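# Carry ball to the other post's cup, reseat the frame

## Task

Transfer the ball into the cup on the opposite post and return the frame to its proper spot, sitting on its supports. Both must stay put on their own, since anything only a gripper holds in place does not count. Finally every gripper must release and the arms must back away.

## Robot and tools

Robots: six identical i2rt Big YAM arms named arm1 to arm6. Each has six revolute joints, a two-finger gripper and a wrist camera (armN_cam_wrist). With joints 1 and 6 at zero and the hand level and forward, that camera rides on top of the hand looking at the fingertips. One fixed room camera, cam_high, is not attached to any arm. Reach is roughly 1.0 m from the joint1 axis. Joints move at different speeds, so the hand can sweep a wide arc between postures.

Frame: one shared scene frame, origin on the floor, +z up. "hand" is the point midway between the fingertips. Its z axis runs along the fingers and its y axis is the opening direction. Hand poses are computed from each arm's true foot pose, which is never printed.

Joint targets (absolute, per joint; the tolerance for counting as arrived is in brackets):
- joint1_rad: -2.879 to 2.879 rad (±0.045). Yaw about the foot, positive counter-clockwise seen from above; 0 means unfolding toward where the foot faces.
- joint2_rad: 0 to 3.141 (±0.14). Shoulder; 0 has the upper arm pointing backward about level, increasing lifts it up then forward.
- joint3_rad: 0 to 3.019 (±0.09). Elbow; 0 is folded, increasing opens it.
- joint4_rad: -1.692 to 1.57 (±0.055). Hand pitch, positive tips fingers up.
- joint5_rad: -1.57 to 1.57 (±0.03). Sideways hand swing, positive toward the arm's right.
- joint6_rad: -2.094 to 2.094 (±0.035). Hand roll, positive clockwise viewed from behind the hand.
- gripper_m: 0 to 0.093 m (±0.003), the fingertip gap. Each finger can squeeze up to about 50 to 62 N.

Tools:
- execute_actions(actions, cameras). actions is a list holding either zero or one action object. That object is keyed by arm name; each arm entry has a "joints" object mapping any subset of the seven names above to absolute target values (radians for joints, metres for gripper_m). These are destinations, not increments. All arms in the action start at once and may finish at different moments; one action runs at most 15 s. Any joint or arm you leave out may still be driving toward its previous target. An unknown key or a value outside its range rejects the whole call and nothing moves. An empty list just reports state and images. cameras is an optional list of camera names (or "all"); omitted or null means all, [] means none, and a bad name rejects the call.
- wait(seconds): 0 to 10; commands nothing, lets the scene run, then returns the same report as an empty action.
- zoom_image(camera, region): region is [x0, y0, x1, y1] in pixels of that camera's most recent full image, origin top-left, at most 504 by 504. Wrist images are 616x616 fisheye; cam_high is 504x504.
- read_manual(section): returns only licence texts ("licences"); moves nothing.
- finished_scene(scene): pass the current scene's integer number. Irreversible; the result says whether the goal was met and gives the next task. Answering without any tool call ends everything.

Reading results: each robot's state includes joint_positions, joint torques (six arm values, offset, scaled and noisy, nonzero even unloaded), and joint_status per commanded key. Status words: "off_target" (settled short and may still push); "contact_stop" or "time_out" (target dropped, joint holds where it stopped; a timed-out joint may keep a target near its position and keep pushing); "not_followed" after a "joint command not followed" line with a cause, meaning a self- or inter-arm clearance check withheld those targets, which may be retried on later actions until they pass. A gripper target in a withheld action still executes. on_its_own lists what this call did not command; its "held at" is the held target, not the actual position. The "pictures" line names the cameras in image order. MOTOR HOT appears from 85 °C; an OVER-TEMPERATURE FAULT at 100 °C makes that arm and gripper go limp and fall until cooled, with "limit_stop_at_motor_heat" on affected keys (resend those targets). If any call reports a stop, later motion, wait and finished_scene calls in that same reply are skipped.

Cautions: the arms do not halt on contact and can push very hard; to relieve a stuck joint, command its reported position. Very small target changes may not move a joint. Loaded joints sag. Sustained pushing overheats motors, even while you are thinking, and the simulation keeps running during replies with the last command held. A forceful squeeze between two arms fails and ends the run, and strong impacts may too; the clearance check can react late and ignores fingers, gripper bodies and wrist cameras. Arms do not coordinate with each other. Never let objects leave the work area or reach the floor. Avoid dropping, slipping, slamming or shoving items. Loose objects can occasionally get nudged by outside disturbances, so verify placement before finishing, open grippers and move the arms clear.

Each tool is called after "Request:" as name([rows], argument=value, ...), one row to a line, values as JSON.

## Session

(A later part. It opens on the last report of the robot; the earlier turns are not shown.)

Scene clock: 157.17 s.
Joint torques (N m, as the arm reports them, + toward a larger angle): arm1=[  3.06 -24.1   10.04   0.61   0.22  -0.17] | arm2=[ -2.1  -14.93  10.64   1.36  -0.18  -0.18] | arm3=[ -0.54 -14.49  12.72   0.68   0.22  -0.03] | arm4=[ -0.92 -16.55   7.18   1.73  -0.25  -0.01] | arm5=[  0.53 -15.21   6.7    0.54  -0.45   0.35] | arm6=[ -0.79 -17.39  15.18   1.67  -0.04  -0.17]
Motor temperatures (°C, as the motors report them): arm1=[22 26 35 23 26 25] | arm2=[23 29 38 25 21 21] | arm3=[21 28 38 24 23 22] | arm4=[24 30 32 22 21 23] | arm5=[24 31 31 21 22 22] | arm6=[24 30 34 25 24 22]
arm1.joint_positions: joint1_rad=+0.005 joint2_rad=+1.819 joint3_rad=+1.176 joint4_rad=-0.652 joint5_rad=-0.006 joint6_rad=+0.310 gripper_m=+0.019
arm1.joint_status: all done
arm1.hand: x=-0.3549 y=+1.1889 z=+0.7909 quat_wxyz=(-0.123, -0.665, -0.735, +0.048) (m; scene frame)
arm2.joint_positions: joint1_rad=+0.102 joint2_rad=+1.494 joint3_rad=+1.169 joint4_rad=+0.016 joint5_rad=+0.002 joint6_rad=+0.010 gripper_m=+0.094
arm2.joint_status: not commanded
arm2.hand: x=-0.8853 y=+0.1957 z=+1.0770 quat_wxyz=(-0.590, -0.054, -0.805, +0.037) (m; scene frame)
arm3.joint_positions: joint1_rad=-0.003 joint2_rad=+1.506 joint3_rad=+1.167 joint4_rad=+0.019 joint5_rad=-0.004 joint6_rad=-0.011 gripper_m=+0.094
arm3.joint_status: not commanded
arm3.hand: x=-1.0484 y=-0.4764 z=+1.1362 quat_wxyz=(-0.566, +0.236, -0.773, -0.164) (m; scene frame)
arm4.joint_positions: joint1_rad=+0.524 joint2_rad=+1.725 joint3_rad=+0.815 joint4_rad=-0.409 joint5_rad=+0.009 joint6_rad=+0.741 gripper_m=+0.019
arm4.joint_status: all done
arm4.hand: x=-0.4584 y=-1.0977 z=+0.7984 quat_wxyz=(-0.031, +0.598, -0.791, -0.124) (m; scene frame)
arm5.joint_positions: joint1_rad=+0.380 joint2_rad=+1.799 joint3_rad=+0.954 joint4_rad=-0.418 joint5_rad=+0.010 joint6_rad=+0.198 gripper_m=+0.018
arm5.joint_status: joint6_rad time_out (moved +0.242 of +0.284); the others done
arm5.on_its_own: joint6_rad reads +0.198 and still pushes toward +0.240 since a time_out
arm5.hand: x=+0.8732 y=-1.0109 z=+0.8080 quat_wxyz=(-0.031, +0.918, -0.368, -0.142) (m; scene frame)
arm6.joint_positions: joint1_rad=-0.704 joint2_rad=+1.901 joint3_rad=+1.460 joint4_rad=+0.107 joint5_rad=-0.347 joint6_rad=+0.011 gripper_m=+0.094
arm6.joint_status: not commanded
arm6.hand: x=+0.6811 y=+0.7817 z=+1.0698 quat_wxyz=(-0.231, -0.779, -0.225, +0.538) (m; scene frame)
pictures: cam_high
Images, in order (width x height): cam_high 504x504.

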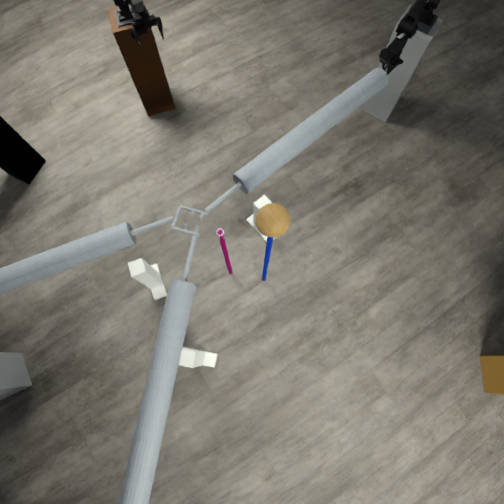

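Request:
execute_actions([
  {"arm1":{"joints":{"joint1_rad":0.028,"joint2_rad":1.955,"joint3_rad":1.14,"joint4_rad":-0.425}},"arm4":{"joints":{"joint1_rad":0.51,"joint2_rad":1.965,"joint3_rad":0.82,"joint4_rad":-0.108}},"arm5":{"joints":{"joint1_rad":0.385,"joint2_rad":2.008,"joint3_rad":0.935,"joint4_rad":-0.17}}},
], cameras=[])

Request:
execute_actions([
  {"arm1":{"joints":{"joint2_rad":2.18,"joint3_rad":1.17,"joint4_rad":-0.22}},"arm4":{"joints":{"joint2_rad":2.262,"joint3_rad":0.90,"joint4_rad":0.118}},"arm5":{"joints":{"joint2_rad":2.275,"joint3_rad":1.01,"joint4_rad":0.03}}},
], cameras=[])

Request:
execute_actions([
  {"arm1":{"joints":{"joint2_rad":2.37,"joint3_rad":1.232,"joint4_rad":-0.085}},"arm4":{"joints":{"joint2_rad":2.495,"joint3_rad":0.993,"joint4_rad":0.263}},"arm5":{"joints":{"joint2_rad":2.50,"joint3_rad":1.122,"joint4_rad":0.138}}},
], cameras=["cam_high"])

Scene clock: 162.70 s.
Joint torques (N m, as the arm reports them, + toward a larger angle): arm1=[  3.05 -26.08   6.01   0.99   0.27  -0.28] | arm2=[ -1.8  -14.98  10.68   1.32  -0.17  -0.16] | arm3=[ -0.53 -14.52  12.73   0.68   0.22  -0.03] | arm4=[ -1.   -18.26   4.69   1.91  -0.07   0.02] | arm5=[  0.95 -16.81   3.17   1.2   -0.5    0.34] | arm6=[ -1.29 -17.96  14.81   1.61  -0.08  -0.15]
Motor temperatures (°C, as the motors report them): arm1=[22 26 34 23 25 25] | arm2=[23 29 38 25 21 21] | arm3=[21 28 38 24 23 22] | arm4=[24 29 31 22 21 23] | arm5=[24 31 31 21 22 22] | arm6=[24 30 34 25 24 22]
arm1.joint_positions: joint1_rad=+0.018 joint2_rad=+2.013 joint3_rad=+1.132 joint4_rad=-0.418 joint5_rad=-0.005 joint6_rad=+0.319 gripper_m=+0.019
arm1.joint_status: all done
arm1.hand: x=-0.3471 y=+1.1918 z=+0.6886 quat_wxyz=(-0.123, -0.664, -0.736, +0.046) (m; scene frame)
arm2.joint_positions: joint1_rad=+0.102 joint2_rad=+1.494 joint3_rad=+1.169 joint4_rad=+0.016 joint5_rad=+0.002 joint6_rad=+0.010 gripper_m=+0.094
arm2.joint_status: not commanded
arm2.hand: x=-0.8853 y=+0.1957 z=+1.0770 quat_wxyz=(-0.590, -0.054, -0.805, +0.037) (m; scene frame)
arm3.joint_positions: joint1_rad=-0.003 joint2_rad=+1.506 joint3_rad=+1.167 joint4_rad=+0.019 joint5_rad=-0.004 joint6_rad=-0.011 gripper_m=+0.094
arm3.joint_status: not commanded
arm3.hand: x=-1.0484 y=-0.4764 z=+1.1362 quat_wxyz=(-0.566, +0.236, -0.773, -0.164) (m; scene frame)
arm4.joint_positions: joint1_rad=+0.515 joint2_rad=+2.000 joint3_rad=+0.812 joint4_rad=-0.131 joint5_rad=+0.006 joint6_rad=+0.739 gripper_m=+0.019
arm4.joint_status: all done
arm4.hand: x=-0.4557 y=-1.0939 z=+0.6976 quat_wxyz=(-0.030, +0.595, -0.793, -0.124) (m; scene frame)
arm5.joint_positions: joint1_rad=+0.379 joint2_rad=+2.036 joint3_rad=+0.941 joint4_rad=-0.181 joint5_rad=+0.011 joint6_rad=+0.200 gripper_m=+0.018
arm5.joint_status: all done
arm5.on_its_own: joint6_rad reads +0.200 and still pushes toward +0.240 since a time_out
arm5.hand: x=+0.8772 y=-1.0129 z=+0.7078 quat_wxyz=(-0.030, +0.919, -0.370, -0.136) (m; scene frame)
arm6.joint_positions: joint1_rad=-0.704 joint2_rad=+1.901 joint3_rad=+1.460 joint4_rad=+0.107 joint5_rad=-0.347 joint6_rad=+0.011 gripper_m=+0.094
arm6.joint_status: not commanded
arm6.hand: x=+0.6811 y=+0.7817 z=+1.0698 quat_wxyz=(-0.231, -0.779, -0.225, +0.538) (m; scene frame)
pictures: none
No camera images: the call's "cameras" was empty. Leave "cameras" out to get every camera's image.

Scene clock: 163.77 s.
Joint torques (N m, as the arm reports them, + toward a larger angle): arm1=[  1.65 -27.2    5.76   1.09   0.31  -0.34] | arm2=[ -1.24 -15.24  10.84   1.38  -0.18  -0.2 ] | arm3=[ -0.51 -14.53  12.72   0.68   0.22  -0.03] | arm4=[ -0.87 -19.07   3.33   2.02   0.04   0.  ] | arm5=[  1.53 -16.86   2.84   0.9   -0.46   0.38] | arm6=[ -0.47 -17.91  14.84   1.6   -0.05  -0.16]
Motor temperatures (°C, as the motors report them): arm1=[22 26 34 23 25 25] | arm2=[23 29 38 25 21 21] | arm3=[21 28 38 24 23 22] | arm4=[24 29 31 22 21 23] | arm5=[24 31 31 21 22 22] | arm6=[24 30 34 25 24 22]
arm1.joint_positions: joint1_rad=+0.022 joint2_rad=+2.231 joint3_rad=+1.151 joint4_rad=-0.218 joint5_rad=-0.006 joint6_rad=+0.323 gripper_m=+0.019
arm1.joint_status: all done
arm1.hand: x=-0.3450 y=+1.1946 z=+0.5902 quat_wxyz=(-0.123, -0.664, -0.737, +0.045) (m; scene frame)
arm2.joint_positions: joint1_rad=+0.102 joint2_rad=+1.494 joint3_rad=+1.169 joint4_rad=+0.016 joint5_rad=+0.002 joint6_rad=+0.010 gripper_m=+0.094
arm2.joint_status: not commanded
arm2.hand: x=-0.8853 y=+0.1957 z=+1.0770 quat_wxyz=(-0.590, -0.054, -0.805, +0.037) (m; scene frame)
arm3.joint_positions: joint1_rad=-0.003 joint2_rad=+1.506 joint3_rad=+1.167 joint4_rad=+0.019 joint5_rad=-0.004 joint6_rad=-0.011 gripper_m=+0.094
arm3.joint_status: not commanded
arm3.hand: x=-1.0484 y=-0.4764 z=+1.1362 quat_wxyz=(-0.566, +0.236, -0.773, -0.164) (m; scene frame)
arm4.joint_positions: joint1_rad=+0.515 joint2_rad=+2.293 joint3_rad=+0.886 joint4_rad=+0.093 joint5_rad=+0.004 joint6_rad=+0.741 gripper_m=+0.019
arm4.joint_status: all done
arm4.hand: x=-0.4571 y=-1.0906 z=+0.5989 quat_wxyz=(-0.030, +0.594, -0.793, -0.127) (m; scene frame)
arm5.joint_positions: joint1_rad=+0.379 joint2_rad=+2.294 joint3_rad=+1.002 joint4_rad=+0.021 joint5_rad=+0.011 joint6_rad=+0.201 gripper_m=+0.018
arm5.joint_status: all done
arm5.on_its_own: joint6_rad reads +0.201 and still pushes toward +0.240 since a time_out
arm5.hand: x=+0.8766 y=-1.0127 z=+0.6113 quat_wxyz=(-0.030, +0.918, -0.370, -0.138) (m; scene frame)
arm6.joint_positions: joint1_rad=-0.704 joint2_rad=+1.901 joint3_rad=+1.460 joint4_rad=+0.107 joint5_rad=-0.347 joint6_rad=+0.011 gripper_m=+0.094
arm6.joint_status: not commanded
arm6.hand: x=+0.6811 y=+0.7817 z=+1.0698 quat_wxyz=(-0.231, -0.779, -0.225, +0.538) (m; scene frame)
pictures: none
No camera images: the call's "cameras" was empty. Leave "cameras" out to get every camera's image.

Scene clock: 164.80 s.
Joint torques (N m, as the arm reports them, + toward a larger angle): arm1=[  2.74 -27.29   4.61   1.43   0.24  -0.37] | arm2=[ -1.77 -15.21  10.7    1.39  -0.15  -0.18] | arm3=[ -0.5  -14.5   12.71   0.7    0.22  -0.03] | arm4=[ -1.19 -19.77   1.42   2.01   0.2   -0.04] | arm5=[  1.44 -17.41   1.94   1.26  -0.36   0.36] | arm6=[ -0.89 -18.29  14.85   1.45  -0.07  -0.18]
Motor temperatures (°C, as the motors report them): arm1=[22 26 34 23 25 25] | arm2=[23 29 38 25 21 21] | arm3=[21 28 38 24 23 22] | arm4=[24 29 30 22 21 23] | arm5=[24 31 31 21 22 22] | arm6=[24 30 34 25 24 22]
arm1.joint_positions: joint1_rad=+0.023 joint2_rad=+2.422 joint3_rad=+1.215 joint4_rad=-0.091 joint5_rad=-0.005 joint6_rad=+0.324 gripper_m=+0.019
arm1.joint_status: all done
arm1.hand: x=-0.3448 y=+1.1961 z=+0.5112 quat_wxyz=(-0.123, -0.664, -0.736, +0.046) (m; scene frame)
arm2.joint_positions: joint1_rad=+0.102 joint2_rad=+1.494 joint3_rad=+1.169 joint4_rad=+0.016 joint5_rad=+0.002 joint6_rad=+0.010 gripper_m=+0.094
arm2.joint_status: not commanded
arm2.hand: x=-0.8853 y=+0.1957 z=+1.0770 quat_wxyz=(-0.590, -0.054, -0.805, +0.037) (m; scene frame)
arm3.joint_positions: joint1_rad=-0.003 joint2_rad=+1.506 joint3_rad=+1.167 joint4_rad=+0.019 joint5_rad=-0.004 joint6_rad=-0.011 gripper_m=+0.094
arm3.joint_status: not commanded
arm3.hand: x=-1.0484 y=-0.4764 z=+1.1362 quat_wxyz=(-0.566, +0.236, -0.773, -0.164) (m; scene frame)
arm4.joint_positions: joint1_rad=+0.516 joint2_rad=+2.526 joint3_rad=+0.991 joint4_rad=+0.238 joint5_rad=+0.000 joint6_rad=+0.746 gripper_m=+0.019
arm4.joint_status: all done
arm4.hand: x=-0.4586 y=-1.0884 z=+0.5191 quat_wxyz=(-0.029, +0.593, -0.794, -0.135) (m; scene frame)
arm5.joint_positions: joint1_rad=+0.379 joint2_rad=+2.519 joint3_rad=+1.115 joint4_rad=+0.123 joint5_rad=+0.008 joint6_rad=+0.201 gripper_m=+0.018
arm5.joint_status: all done
arm5.on_its_own: joint6_rad reads +0.201 and still pushes toward +0.240 since a time_out
arm5.hand: x=+0.8758 y=-1.0128 z=+0.5280 quat_wxyz=(-0.028, +0.919, -0.370, -0.134) (m; scene frame)
arm6.joint_positions: joint1_rad=-0.704 joint2_rad=+1.901 joint3_rad=+1.460 joint4_rad=+0.107 joint5_rad=-0.347 joint6_rad=+0.011 gripper_m=+0.094
arm6.joint_status: not commanded
arm6.hand: x=+0.6811 y=+0.7817 z=+1.0698 quat_wxyz=(-0.231, -0.779, -0.225, +0.538) (m; scene frame)
pictures: cam_high
Images, in order (width x height): cam_high 504x504.

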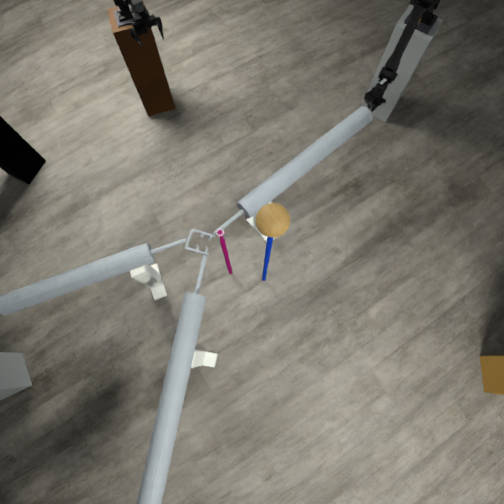

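Descend in two steps.

Request:
execute_actions([
  {"arm1":{"joints":{"joint1_rad":0.015,"joint2_rad":2.50,"joint3_rad":1.31,"joint4_rad":-0.02}},"arm4":{"joints":{"joint2_rad":2.645,"joint3_rad":1.072,"joint4_rad":0.315}},"arm5":{"joints":{"joint2_rad":2.652,"joint3_rad":1.212,"joint4_rad":0.19}}},
], cameras=[])

Request:
execute_actions([
  {"arm1":{"joints":{"joint2_rad":2.565,"joint3_rad":1.335,"joint4_rad":0.0}},"arm4":{"joints":{"joint2_rad":2.705,"joint3_rad":1.11,"joint4_rad":0.33}},"arm5":{"joints":{"joint2_rad":2.708,"joint3_rad":1.248,"joint4_rad":0.205,"joint6_rad":0.21}}},
], cameras=["cam_high"])

Scene clock: 172.40 s.
Joint torques (N m, as the arm reports them, + toward a larger angle): arm1=[  1.07 -27.83   4.47   1.9    0.18  -0.35] | arm2=[ -1.76 -14.71  10.87   1.42  -0.17  -0.15] | arm3=[ -0.52 -14.47  12.72   0.69   0.22  -0.02] | arm4=[ -0.92 -19.54   0.67   1.7    0.21  -0.02] | arm5=[  1.55 -17.54   1.52   1.43  -0.2    0.35] | arm6=[ -0.65 -17.62  14.87   1.63  -0.12  -0.13]
Motor temperatures (°C, as the motors report them): arm1=[22 27 33 23 25 25] | arm2=[23 29 38 25 21 21] | arm3=[21 28 38 24 23 22] | arm4=[24 29 29 22 21 23] | arm5=[24 31 30 21 22 22] | arm6=[24 30 34 25 24 22]
arm1.joint_positions: joint1_rad=+0.022 joint2_rad=+2.550 joint3_rad=+1.290 joint4_rad=-0.034 joint5_rad=-0.003 joint6_rad=+0.324 gripper_m=+0.019
arm1.joint_status: all done
arm1.hand: x=-0.3432 y=+1.1924 z=+0.4613 quat_wxyz=(-0.124, -0.664, -0.736, +0.047) (m; scene frame)
arm2.joint_positions: joint1_rad=+0.102 joint2_rad=+1.494 joint3_rad=+1.169 joint4_rad=+0.016 joint5_rad=+0.002 joint6_rad=+0.010 gripper_m=+0.094
arm2.joint_status: not commanded
arm2.hand: x=-0.8853 y=+0.1957 z=+1.0770 quat_wxyz=(-0.590, -0.054, -0.805, +0.037) (m; scene frame)
arm3.joint_positions: joint1_rad=-0.003 joint2_rad=+1.506 joint3_rad=+1.167 joint4_rad=+0.019 joint5_rad=-0.004 joint6_rad=-0.011 gripper_m=+0.094
arm3.joint_status: not commanded
arm3.hand: x=-1.0484 y=-0.4764 z=+1.1362 quat_wxyz=(-0.566, +0.236, -0.773, -0.164) (m; scene frame)
arm4.joint_positions: joint1_rad=+0.513 joint2_rad=+2.671 joint3_rad=+1.073 joint4_rad=+0.297 joint5_rad=+0.000 joint6_rad=+0.744 gripper_m=+0.019
arm4.joint_status: all done
arm4.hand: x=-0.4550 y=-1.0923 z=+0.4664 quat_wxyz=(-0.029, +0.593, -0.794, -0.133) (m; scene frame)
arm5.joint_positions: joint1_rad=+0.379 joint2_rad=+2.669 joint3_rad=+1.206 joint4_rad=+0.173 joint5_rad=+0.006 joint6_rad=+0.201 gripper_m=+0.018
arm5.joint_status: all done
arm5.on_its_own: joint6_rad reads +0.201 and still pushes toward +0.240 since a time_out
arm5.hand: x=+0.8796 y=-1.0159 z=+0.4705 quat_wxyz=(-0.026, +0.920, -0.370, -0.129) (m; scene frame)
arm6.joint_positions: joint1_rad=-0.704 joint2_rad=+1.901 joint3_rad=+1.460 joint4_rad=+0.107 joint5_rad=-0.347 joint6_rad=+0.011 gripper_m=+0.094
arm6.joint_status: not commanded
arm6.hand: x=+0.6811 y=+0.7817 z=+1.0698 quat_wxyz=(-0.231, -0.779, -0.225, +0.538) (m; scene frame)
pictures: none
No camera images: the call's "cameras" was empty. Leave "cameras" out to get every camera's image.

Scene clock: 173.10 s.
Joint torques (N m, as the arm reports them, + toward a larger angle): arm1=[  1.41 -26.89   4.49   1.72   0.11  -0.36] | arm2=[ -1.63 -15.11  10.81   1.38  -0.19  -0.19] | arm3=[ -0.51 -14.51  12.73   0.68   0.22  -0.03] | arm4=[ -0.72 -18.62   0.68   1.78   0.27  -0.02] | arm5=[  1.13 -17.66   1.46   1.39  -0.35   0.12] | arm6=[ -0.5  -17.27  14.92   1.64  -0.08  -0.17]
Motor temperatures (°C, as the motors report them): arm1=[22 27 33 23 25 25] | arm2=[23 29 38 25 21 21] | arm3=[21 28 38 24 23 22] | arm4=[24 29 29 22 21 23] | arm5=[24 31 30 21 22 22] | arm6=[24 30 34 25 24 22]
arm1.joint_positions: joint1_rad=+0.022 joint2_rad=+2.597 joint3_rad=+1.316 joint4_rad=-0.016 joint5_rad=-0.003 joint6_rad=+0.324 gripper_m=+0.019
arm1.joint_status: all done
arm1.hand: x=-0.3436 y=+1.1938 z=+0.4421 quat_wxyz=(-0.123, -0.664, -0.736, +0.047) (m; scene frame)
arm2.joint_positions: joint1_rad=+0.102 joint2_rad=+1.494 joint3_rad=+1.169 joint4_rad=+0.016 joint5_rad=+0.002 joint6_rad=+0.010 gripper_m=+0.094
arm2.joint_status: not commanded
arm2.hand: x=-0.8853 y=+0.1957 z=+1.0770 quat_wxyz=(-0.590, -0.054, -0.805, +0.037) (m; scene frame)
arm3.joint_positions: joint1_rad=-0.003 joint2_rad=+1.506 joint3_rad=+1.167 joint4_rad=+0.019 joint5_rad=-0.004 joint6_rad=-0.011 gripper_m=+0.094
arm3.joint_status: not commanded
arm3.hand: x=-1.0484 y=-0.4764 z=+1.1362 quat_wxyz=(-0.566, +0.236, -0.773, -0.164) (m; scene frame)
arm4.joint_positions: joint1_rad=+0.513 joint2_rad=+2.720 joint3_rad=+1.110 joint4_rad=+0.310 joint5_rad=-0.001 joint6_rad=+0.743 gripper_m=+0.019
arm4.joint_status: all done
arm4.hand: x=-0.4553 y=-1.0917 z=+0.4486 quat_wxyz=(-0.028, +0.593, -0.794, -0.134) (m; scene frame)
arm5.joint_positions: joint1_rad=+0.379 joint2_rad=+2.714 joint3_rad=+1.239 joint4_rad=+0.186 joint5_rad=+0.008 joint6_rad=+0.195 gripper_m=+0.018
arm5.joint_status: all done
arm5.hand: x=+0.8796 y=-1.0156 z=+0.4535 quat_wxyz=(-0.028, +0.921, -0.367, -0.130) (m; scene frame)
arm6.joint_positions: joint1_rad=-0.704 joint2_rad=+1.901 joint3_rad=+1.460 joint4_rad=+0.107 joint5_rad=-0.347 joint6_rad=+0.011 gripper_m=+0.094
arm6.joint_status: not commanded
arm6.hand: x=+0.6811 y=+0.7817 z=+1.0698 quat_wxyz=(-0.231, -0.779, -0.225, +0.538) (m; scene frame)
pictures: cam_high
Images, in order (width x height): cam_high 504x504.

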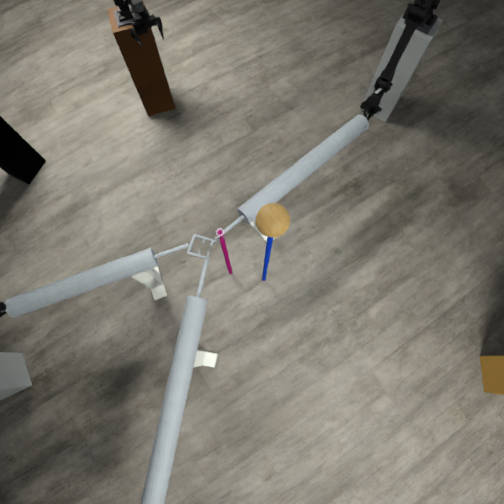

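Request:
execute_actions([
  {"arm1":{"joints":{"joint2_rad":2.59}},"arm4":{"joints":{"joint2_rad":2.72}},"arm5":{"joints":{"joint2_rad":2.72}}},
], cameras=[])

Request:
execute_actions([
  {"arm1":{"joints":{"gripper_m":0.09}},"arm4":{"joints":{"gripper_m":0.09}},"arm5":{"joints":{"gripper_m":0.09}}},
], cameras=[])

Request:
execute_actions([
  {"arm1":{"joints":{"joint2_rad":2.40,"joint3_rad":1.207,"joint4_rad":-0.095}},"arm4":{"joints":{"joint2_rad":2.515,"joint3_rad":0.973,"joint4_rad":0.253}},"arm5":{"joints":{"joint2_rad":2.515,"joint3_rad":1.109,"joint4_rad":0.128}}},
], cameras=[])

Request:
execute_actions([
  {"arm1":{"joints":{"joint2_rad":1.99,"joint3_rad":1.127,"joint4_rad":-0.435}},"arm4":{"joints":{"joint2_rad":1.99,"joint3_rad":0.81,"joint4_rad":-0.118}},"arm5":{"joints":{"joint2_rad":2.03,"joint3_rad":0.936,"joint4_rad":-0.18}}},
], cameras=["cam_high","arm2_cam_wrist"])

Scene clock: 179.30 s.
Joint torques (N m, as the arm reports them, + toward a larger angle): arm1=[  1.54 -24.22   4.35   1.84   0.18  -0.39] | arm2=[ -2.02 -15.11  10.83   1.34  -0.16  -0.19] | arm3=[ -0.54 -14.54  12.72   0.69   0.22  -0.03] | arm4=[ -0.81 -17.32   0.72   1.74   0.28  -0.03] | arm5=[  1.07 -16.3    1.54   1.24  -0.34   0.13] | arm6=[ -0.99 -18.25  14.85   1.56  -0.15  -0.15]
Motor temperatures (°C, as the motors report them): arm1=[22 27 32 23 25 25] | arm2=[23 29 38 25 21 21] | arm3=[21 28 38 24 23 22] | arm4=[24 29 28 22 21 23] | arm5=[24 31 29 21 22 22] | arm6=[24 30 35 25 24 22]
arm1.joint_positions: joint1_rad=+0.022 joint2_rad=+2.599 joint3_rad=+1.317 joint4_rad=-0.016 joint5_rad=-0.003 joint6_rad=+0.324 gripper_m=+0.019
arm1.joint_status: all done
arm1.hand: x=-0.3438 y=+1.1943 z=+0.4409 quat_wxyz=(-0.123, -0.664, -0.736, +0.046) (m; scene frame)
arm2.joint_positions: joint1_rad=+0.102 joint2_rad=+1.494 joint3_rad=+1.169 joint4_rad=+0.016 joint5_rad=+0.002 joint6_rad=+0.010 gripper_m=+0.094
arm2.joint_status: not commanded
arm2.hand: x=-0.8853 y=+0.1957 z=+1.0770 quat_wxyz=(-0.590, -0.054, -0.805, +0.037) (m; scene frame)
arm3.joint_positions: joint1_rad=-0.003 joint2_rad=+1.506 joint3_rad=+1.167 joint4_rad=+0.019 joint5_rad=-0.004 joint6_rad=-0.011 gripper_m=+0.094
arm3.joint_status: not commanded
arm3.hand: x=-1.0484 y=-0.4764 z=+1.1362 quat_wxyz=(-0.566, +0.236, -0.773, -0.164) (m; scene frame)
arm4.joint_positions: joint1_rad=+0.513 joint2_rad=+2.721 joint3_rad=+1.110 joint4_rad=+0.311 joint5_rad=-0.001 joint6_rad=+0.743 gripper_m=+0.019
arm4.joint_status: all done
arm4.hand: x=-0.4552 y=-1.0919 z=+0.4482 quat_wxyz=(-0.028, +0.593, -0.794, -0.134) (m; scene frame)
arm5.joint_positions: joint1_rad=+0.379 joint2_rad=+2.715 joint3_rad=+1.239 joint4_rad=+0.187 joint5_rad=+0.008 joint6_rad=+0.195 gripper_m=+0.018
arm5.joint_status: all done
arm5.hand: x=+0.8800 y=-1.0158 z=+0.4530 quat_wxyz=(-0.028, +0.921, -0.367, -0.130) (m; scene frame)
arm6.joint_positions: joint1_rad=-0.704 joint2_rad=+1.901 joint3_rad=+1.460 joint4_rad=+0.107 joint5_rad=-0.347 joint6_rad=+0.011 gripper_m=+0.094
arm6.joint_status: not commanded
arm6.hand: x=+0.6811 y=+0.7817 z=+1.0698 quat_wxyz=(-0.231, -0.779, -0.225, +0.538) (m; scene frame)
pictures: none
No camera images: the call's "cameras" was empty. Leave "cameras" out to get every camera's image.

Scene clock: 180.00 s.
Joint torques (N m, as the arm reports them, + toward a larger angle): arm1=[  2.18 -24.31   4.32   1.72   0.11  -0.27] | arm2=[ -2.05 -15.21  10.68   1.39  -0.16  -0.17] | arm3=[ -0.51 -14.52  12.72   0.68   0.22  -0.03] | arm4=[ -0.84 -17.37   0.69   1.79   0.28  -0.03] | arm5=[  0.56 -16.45   1.44   1.35  -0.07  -0.01] | arm6=[ -0.59 -17.52  14.85   1.67  -0.08  -0.2 ]
Motor temperatures (°C, as the motors report them): arm1=[22 27 32 23 25 25] | arm2=[23 29 38 25 21 21] | arm3=[21 28 38 24 23 22] | arm4=[24 29 28 22 21 23] | arm5=[24 31 29 21 22 22] | arm6=[24 30 35 25 24 22]
arm1.joint_positions: joint1_rad=+0.022 joint2_rad=+2.599 joint3_rad=+1.317 joint4_rad=-0.016 joint5_rad=-0.003 joint6_rad=+0.315 gripper_m=+0.090
arm1.joint_status: all done
arm1.hand: x=-0.3438 y=+1.1943 z=+0.4409 quat_wxyz=(-0.122, -0.661, -0.739, +0.047) (m; scene frame)
arm2.joint_positions: joint1_rad=+0.102 joint2_rad=+1.494 joint3_rad=+1.169 joint4_rad=+0.016 joint5_rad=+0.002 joint6_rad=+0.010 gripper_m=+0.094
arm2.joint_status: not commanded
arm2.hand: x=-0.8853 y=+0.1957 z=+1.0770 quat_wxyz=(-0.590, -0.054, -0.805, +0.037) (m; scene frame)
arm3.joint_positions: joint1_rad=-0.003 joint2_rad=+1.506 joint3_rad=+1.167 joint4_rad=+0.019 joint5_rad=-0.004 joint6_rad=-0.011 gripper_m=+0.094
arm3.joint_status: not commanded
arm3.hand: x=-1.0484 y=-0.4764 z=+1.1362 quat_wxyz=(-0.566, +0.236, -0.773, -0.164) (m; scene frame)
arm4.joint_positions: joint1_rad=+0.513 joint2_rad=+2.721 joint3_rad=+1.110 joint4_rad=+0.311 joint5_rad=-0.001 joint6_rad=+0.743 gripper_m=+0.090
arm4.joint_status: all done
arm4.hand: x=-0.4552 y=-1.0919 z=+0.4482 quat_wxyz=(-0.028, +0.593, -0.794, -0.134) (m; scene frame)
arm5.joint_positions: joint1_rad=+0.379 joint2_rad=+2.715 joint3_rad=+1.239 joint4_rad=+0.187 joint5_rad=+0.002 joint6_rad=+0.201 gripper_m=+0.090
arm5.joint_status: all done
arm5.hand: x=+0.8792 y=-1.0165 z=+0.4530 quat_wxyz=(-0.024, +0.920, -0.370, -0.130) (m; scene frame)
arm6.joint_positions: joint1_rad=-0.704 joint2_rad=+1.901 joint3_rad=+1.460 joint4_rad=+0.107 joint5_rad=-0.347 joint6_rad=+0.011 gripper_m=+0.094
arm6.joint_status: not commanded
arm6.hand: x=+0.6811 y=+0.7817 z=+1.0698 quat_wxyz=(-0.231, -0.779, -0.225, +0.538) (m; scene frame)
pictures: none
No camera images: the call's "cameras" was empty. Leave "cameras" out to get every camera's image.

Scene clock: 181.23 s.
Joint torques (N m, as the arm reports them, + toward a larger angle): arm1=[  1.25 -22.26   4.19   0.63   0.16  -0.21] | arm2=[ -1.93 -15.16  10.8    1.46  -0.14  -0.2 ] | arm3=[ -0.55 -14.55  12.71   0.69   0.22  -0.03] | arm4=[ -0.92 -16.25   1.22   0.59   0.28  -0.02] | arm5=[  0.83 -16.2    1.53   0.17  -0.07   0.05] | arm6=[ -1.16 -17.46  14.85   1.63  -0.04  -0.16]
Motor temperatures (°C, as the motors report them): arm1=[22 27 32 23 25 25] | arm2=[23 29 38 25 21 21] | arm3=[21 28 38 24 23 22] | arm4=[24 29 28 22 21 23] | arm5=[24 31 29 21 22 22] | arm6=[24 30 35 25 24 22]
arm1.joint_positions: joint1_rad=+0.022 joint2_rad=+2.397 joint3_rad=+1.197 joint4_rad=-0.083 joint5_rad=-0.003 joint6_rad=+0.314 gripper_m=+0.090
arm1.joint_status: all done
arm1.hand: x=-0.3448 y=+1.1948 z=+0.5216 quat_wxyz=(-0.129, -0.660, -0.739, +0.050) (m; scene frame)
arm2.joint_positions: joint1_rad=+0.102 joint2_rad=+1.494 joint3_rad=+1.169 joint4_rad=+0.016 joint5_rad=+0.002 joint6_rad=+0.010 gripper_m=+0.094
arm2.joint_status: not commanded
arm2.hand: x=-0.8853 y=+0.1957 z=+1.0770 quat_wxyz=(-0.590, -0.054, -0.805, +0.037) (m; scene frame)
arm3.joint_positions: joint1_rad=-0.003 joint2_rad=+1.506 joint3_rad=+1.167 joint4_rad=+0.019 joint5_rad=-0.004 joint6_rad=-0.011 gripper_m=+0.094
arm3.joint_status: not commanded
arm3.hand: x=-1.0484 y=-0.4764 z=+1.1362 quat_wxyz=(-0.566, +0.236, -0.773, -0.164) (m; scene frame)
arm4.joint_positions: joint1_rad=+0.513 joint2_rad=+2.508 joint3_rad=+0.976 joint4_rad=+0.265 joint5_rad=-0.001 joint6_rad=+0.743 gripper_m=+0.090
arm4.joint_status: all done
arm4.hand: x=-0.4599 y=-1.0836 z=+0.5272 quat_wxyz=(-0.031, +0.591, -0.792, -0.150) (m; scene frame)
arm5.joint_positions: joint1_rad=+0.379 joint2_rad=+2.507 joint3_rad=+1.108 joint4_rad=+0.137 joint5_rad=+0.002 joint6_rad=+0.201 gripper_m=+0.090
arm5.joint_status: all done
arm5.hand: x=+0.8719 y=-1.0118 z=+0.5336 quat_wxyz=(-0.027, +0.918, -0.369, -0.143) (m; scene frame)
arm6.joint_positions: joint1_rad=-0.704 joint2_rad=+1.901 joint3_rad=+1.460 joint4_rad=+0.107 joint5_rad=-0.347 joint6_rad=+0.011 gripper_m=+0.094
arm6.joint_status: not commanded
arm6.hand: x=+0.6811 y=+0.7817 z=+1.0698 quat_wxyz=(-0.231, -0.779, -0.225, +0.538) (m; scene frame)
pictures: none
No camera images: the call's "cameras" was empty. Leave "cameras" out to get every camera's image.

Scene clock: 182.63 s.
Joint torques (N m, as the arm reports them, + toward a larger angle): arm1=[  1.6  -20.97   6.46   0.65   0.15  -0.25] | arm2=[ -1.57 -14.97  10.73   1.41  -0.17  -0.18] | arm3=[ -0.53 -14.53  12.73   0.69   0.22  -0.03] | arm4=[ -0.82 -13.96   4.71   0.36   0.28  -0.02] | arm5=[  1.18 -12.96   4.05   0.27  -0.06   0.01] | arm6=[ -0.21 -18.19  15.02   1.72  -0.1   -0.17]
Motor temperatures (°C, as the motors report them): arm1=[22 27 32 23 25 25] | arm2=[23 29 38 25 21 21] | arm3=[21 28 38 24 23 22] | arm4=[24 29 28 22 21 23] | arm5=[24 31 29 21 22 22] | arm6=[24 30 35 25 24 22]
arm1.joint_positions: joint1_rad=+0.022 joint2_rad=+1.992 joint3_rad=+1.115 joint4_rad=-0.420 joint5_rad=-0.003 joint6_rad=+0.314 gripper_m=+0.090
arm1.joint_status: all done
arm1.hand: x=-0.3478 y=+1.1974 z=+0.6942 quat_wxyz=(-0.123, -0.660, -0.739, +0.047) (m; scene frame)
arm2.joint_positions: joint1_rad=+0.102 joint2_rad=+1.494 joint3_rad=+1.169 joint4_rad=+0.016 joint5_rad=+0.002 joint6_rad=+0.010 gripper_m=+0.094
arm2.joint_status: not commanded
arm2.hand: x=-0.8853 y=+0.1957 z=+1.0770 quat_wxyz=(-0.590, -0.054, -0.805, +0.037) (m; scene frame)
arm3.joint_positions: joint1_rad=-0.003 joint2_rad=+1.506 joint3_rad=+1.167 joint4_rad=+0.019 joint5_rad=-0.004 joint6_rad=-0.011 gripper_m=+0.094
arm3.joint_status: not commanded
arm3.hand: x=-1.0484 y=-0.4764 z=+1.1362 quat_wxyz=(-0.566, +0.236, -0.773, -0.164) (m; scene frame)
arm4.joint_positions: joint1_rad=+0.513 joint2_rad=+1.982 joint3_rad=+0.804 joint4_rad=-0.101 joint5_rad=-0.001 joint6_rad=+0.743 gripper_m=+0.090
arm4.joint_status: all done
arm4.hand: x=-0.4594 y=-1.0877 z=+0.7059 quat_wxyz=(-0.030, +0.592, -0.793, -0.144) (m; scene frame)
arm5.joint_positions: joint1_rad=+0.379 joint2_rad=+2.014 joint3_rad=+0.929 joint4_rad=-0.165 joint5_rad=+0.002 joint6_rad=+0.202 gripper_m=+0.090
arm5.joint_status: all done
arm5.hand: x=+0.8742 y=-1.0130 z=+0.7161 quat_wxyz=(-0.028, +0.917, -0.369, -0.149) (m; scene frame)
arm6.joint_positions: joint1_rad=-0.704 joint2_rad=+1.901 joint3_rad=+1.460 joint4_rad=+0.107 joint5_rad=-0.347 joint6_rad=+0.011 gripper_m=+0.094
arm6.joint_status: not commanded
arm6.hand: x=+0.6811 y=+0.7817 z=+1.0698 quat_wxyz=(-0.231, -0.779, -0.225, +0.538) (m; scene frame)
pictures: arm2_cam_wrist, cam_high
Images, in order (width x height): arm2_cam_wrist 616x616, cam_high 504x504.

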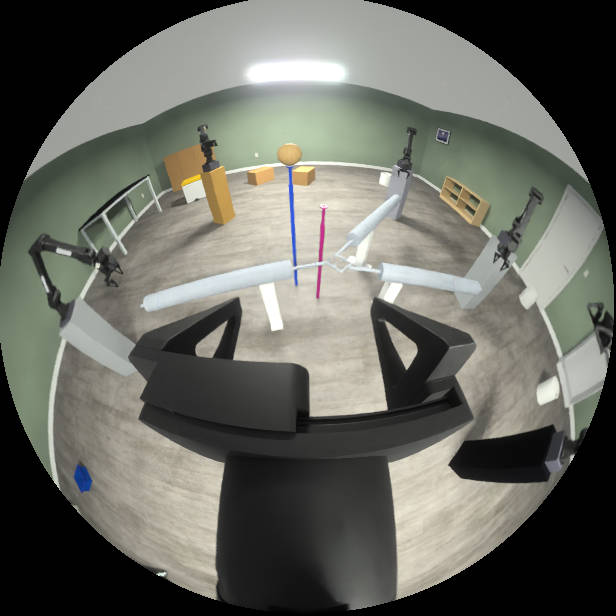

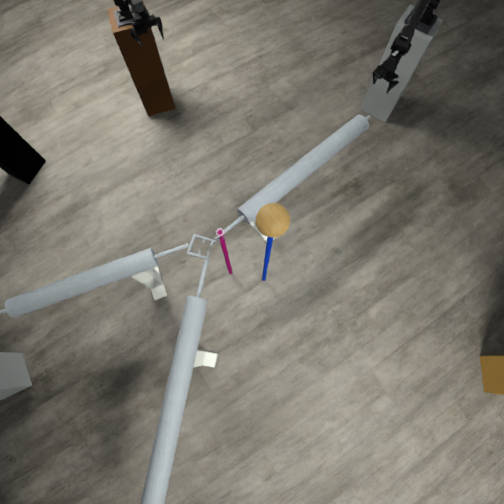

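Request:
finished_scene(scene=2)

The scene is finished: the task was done.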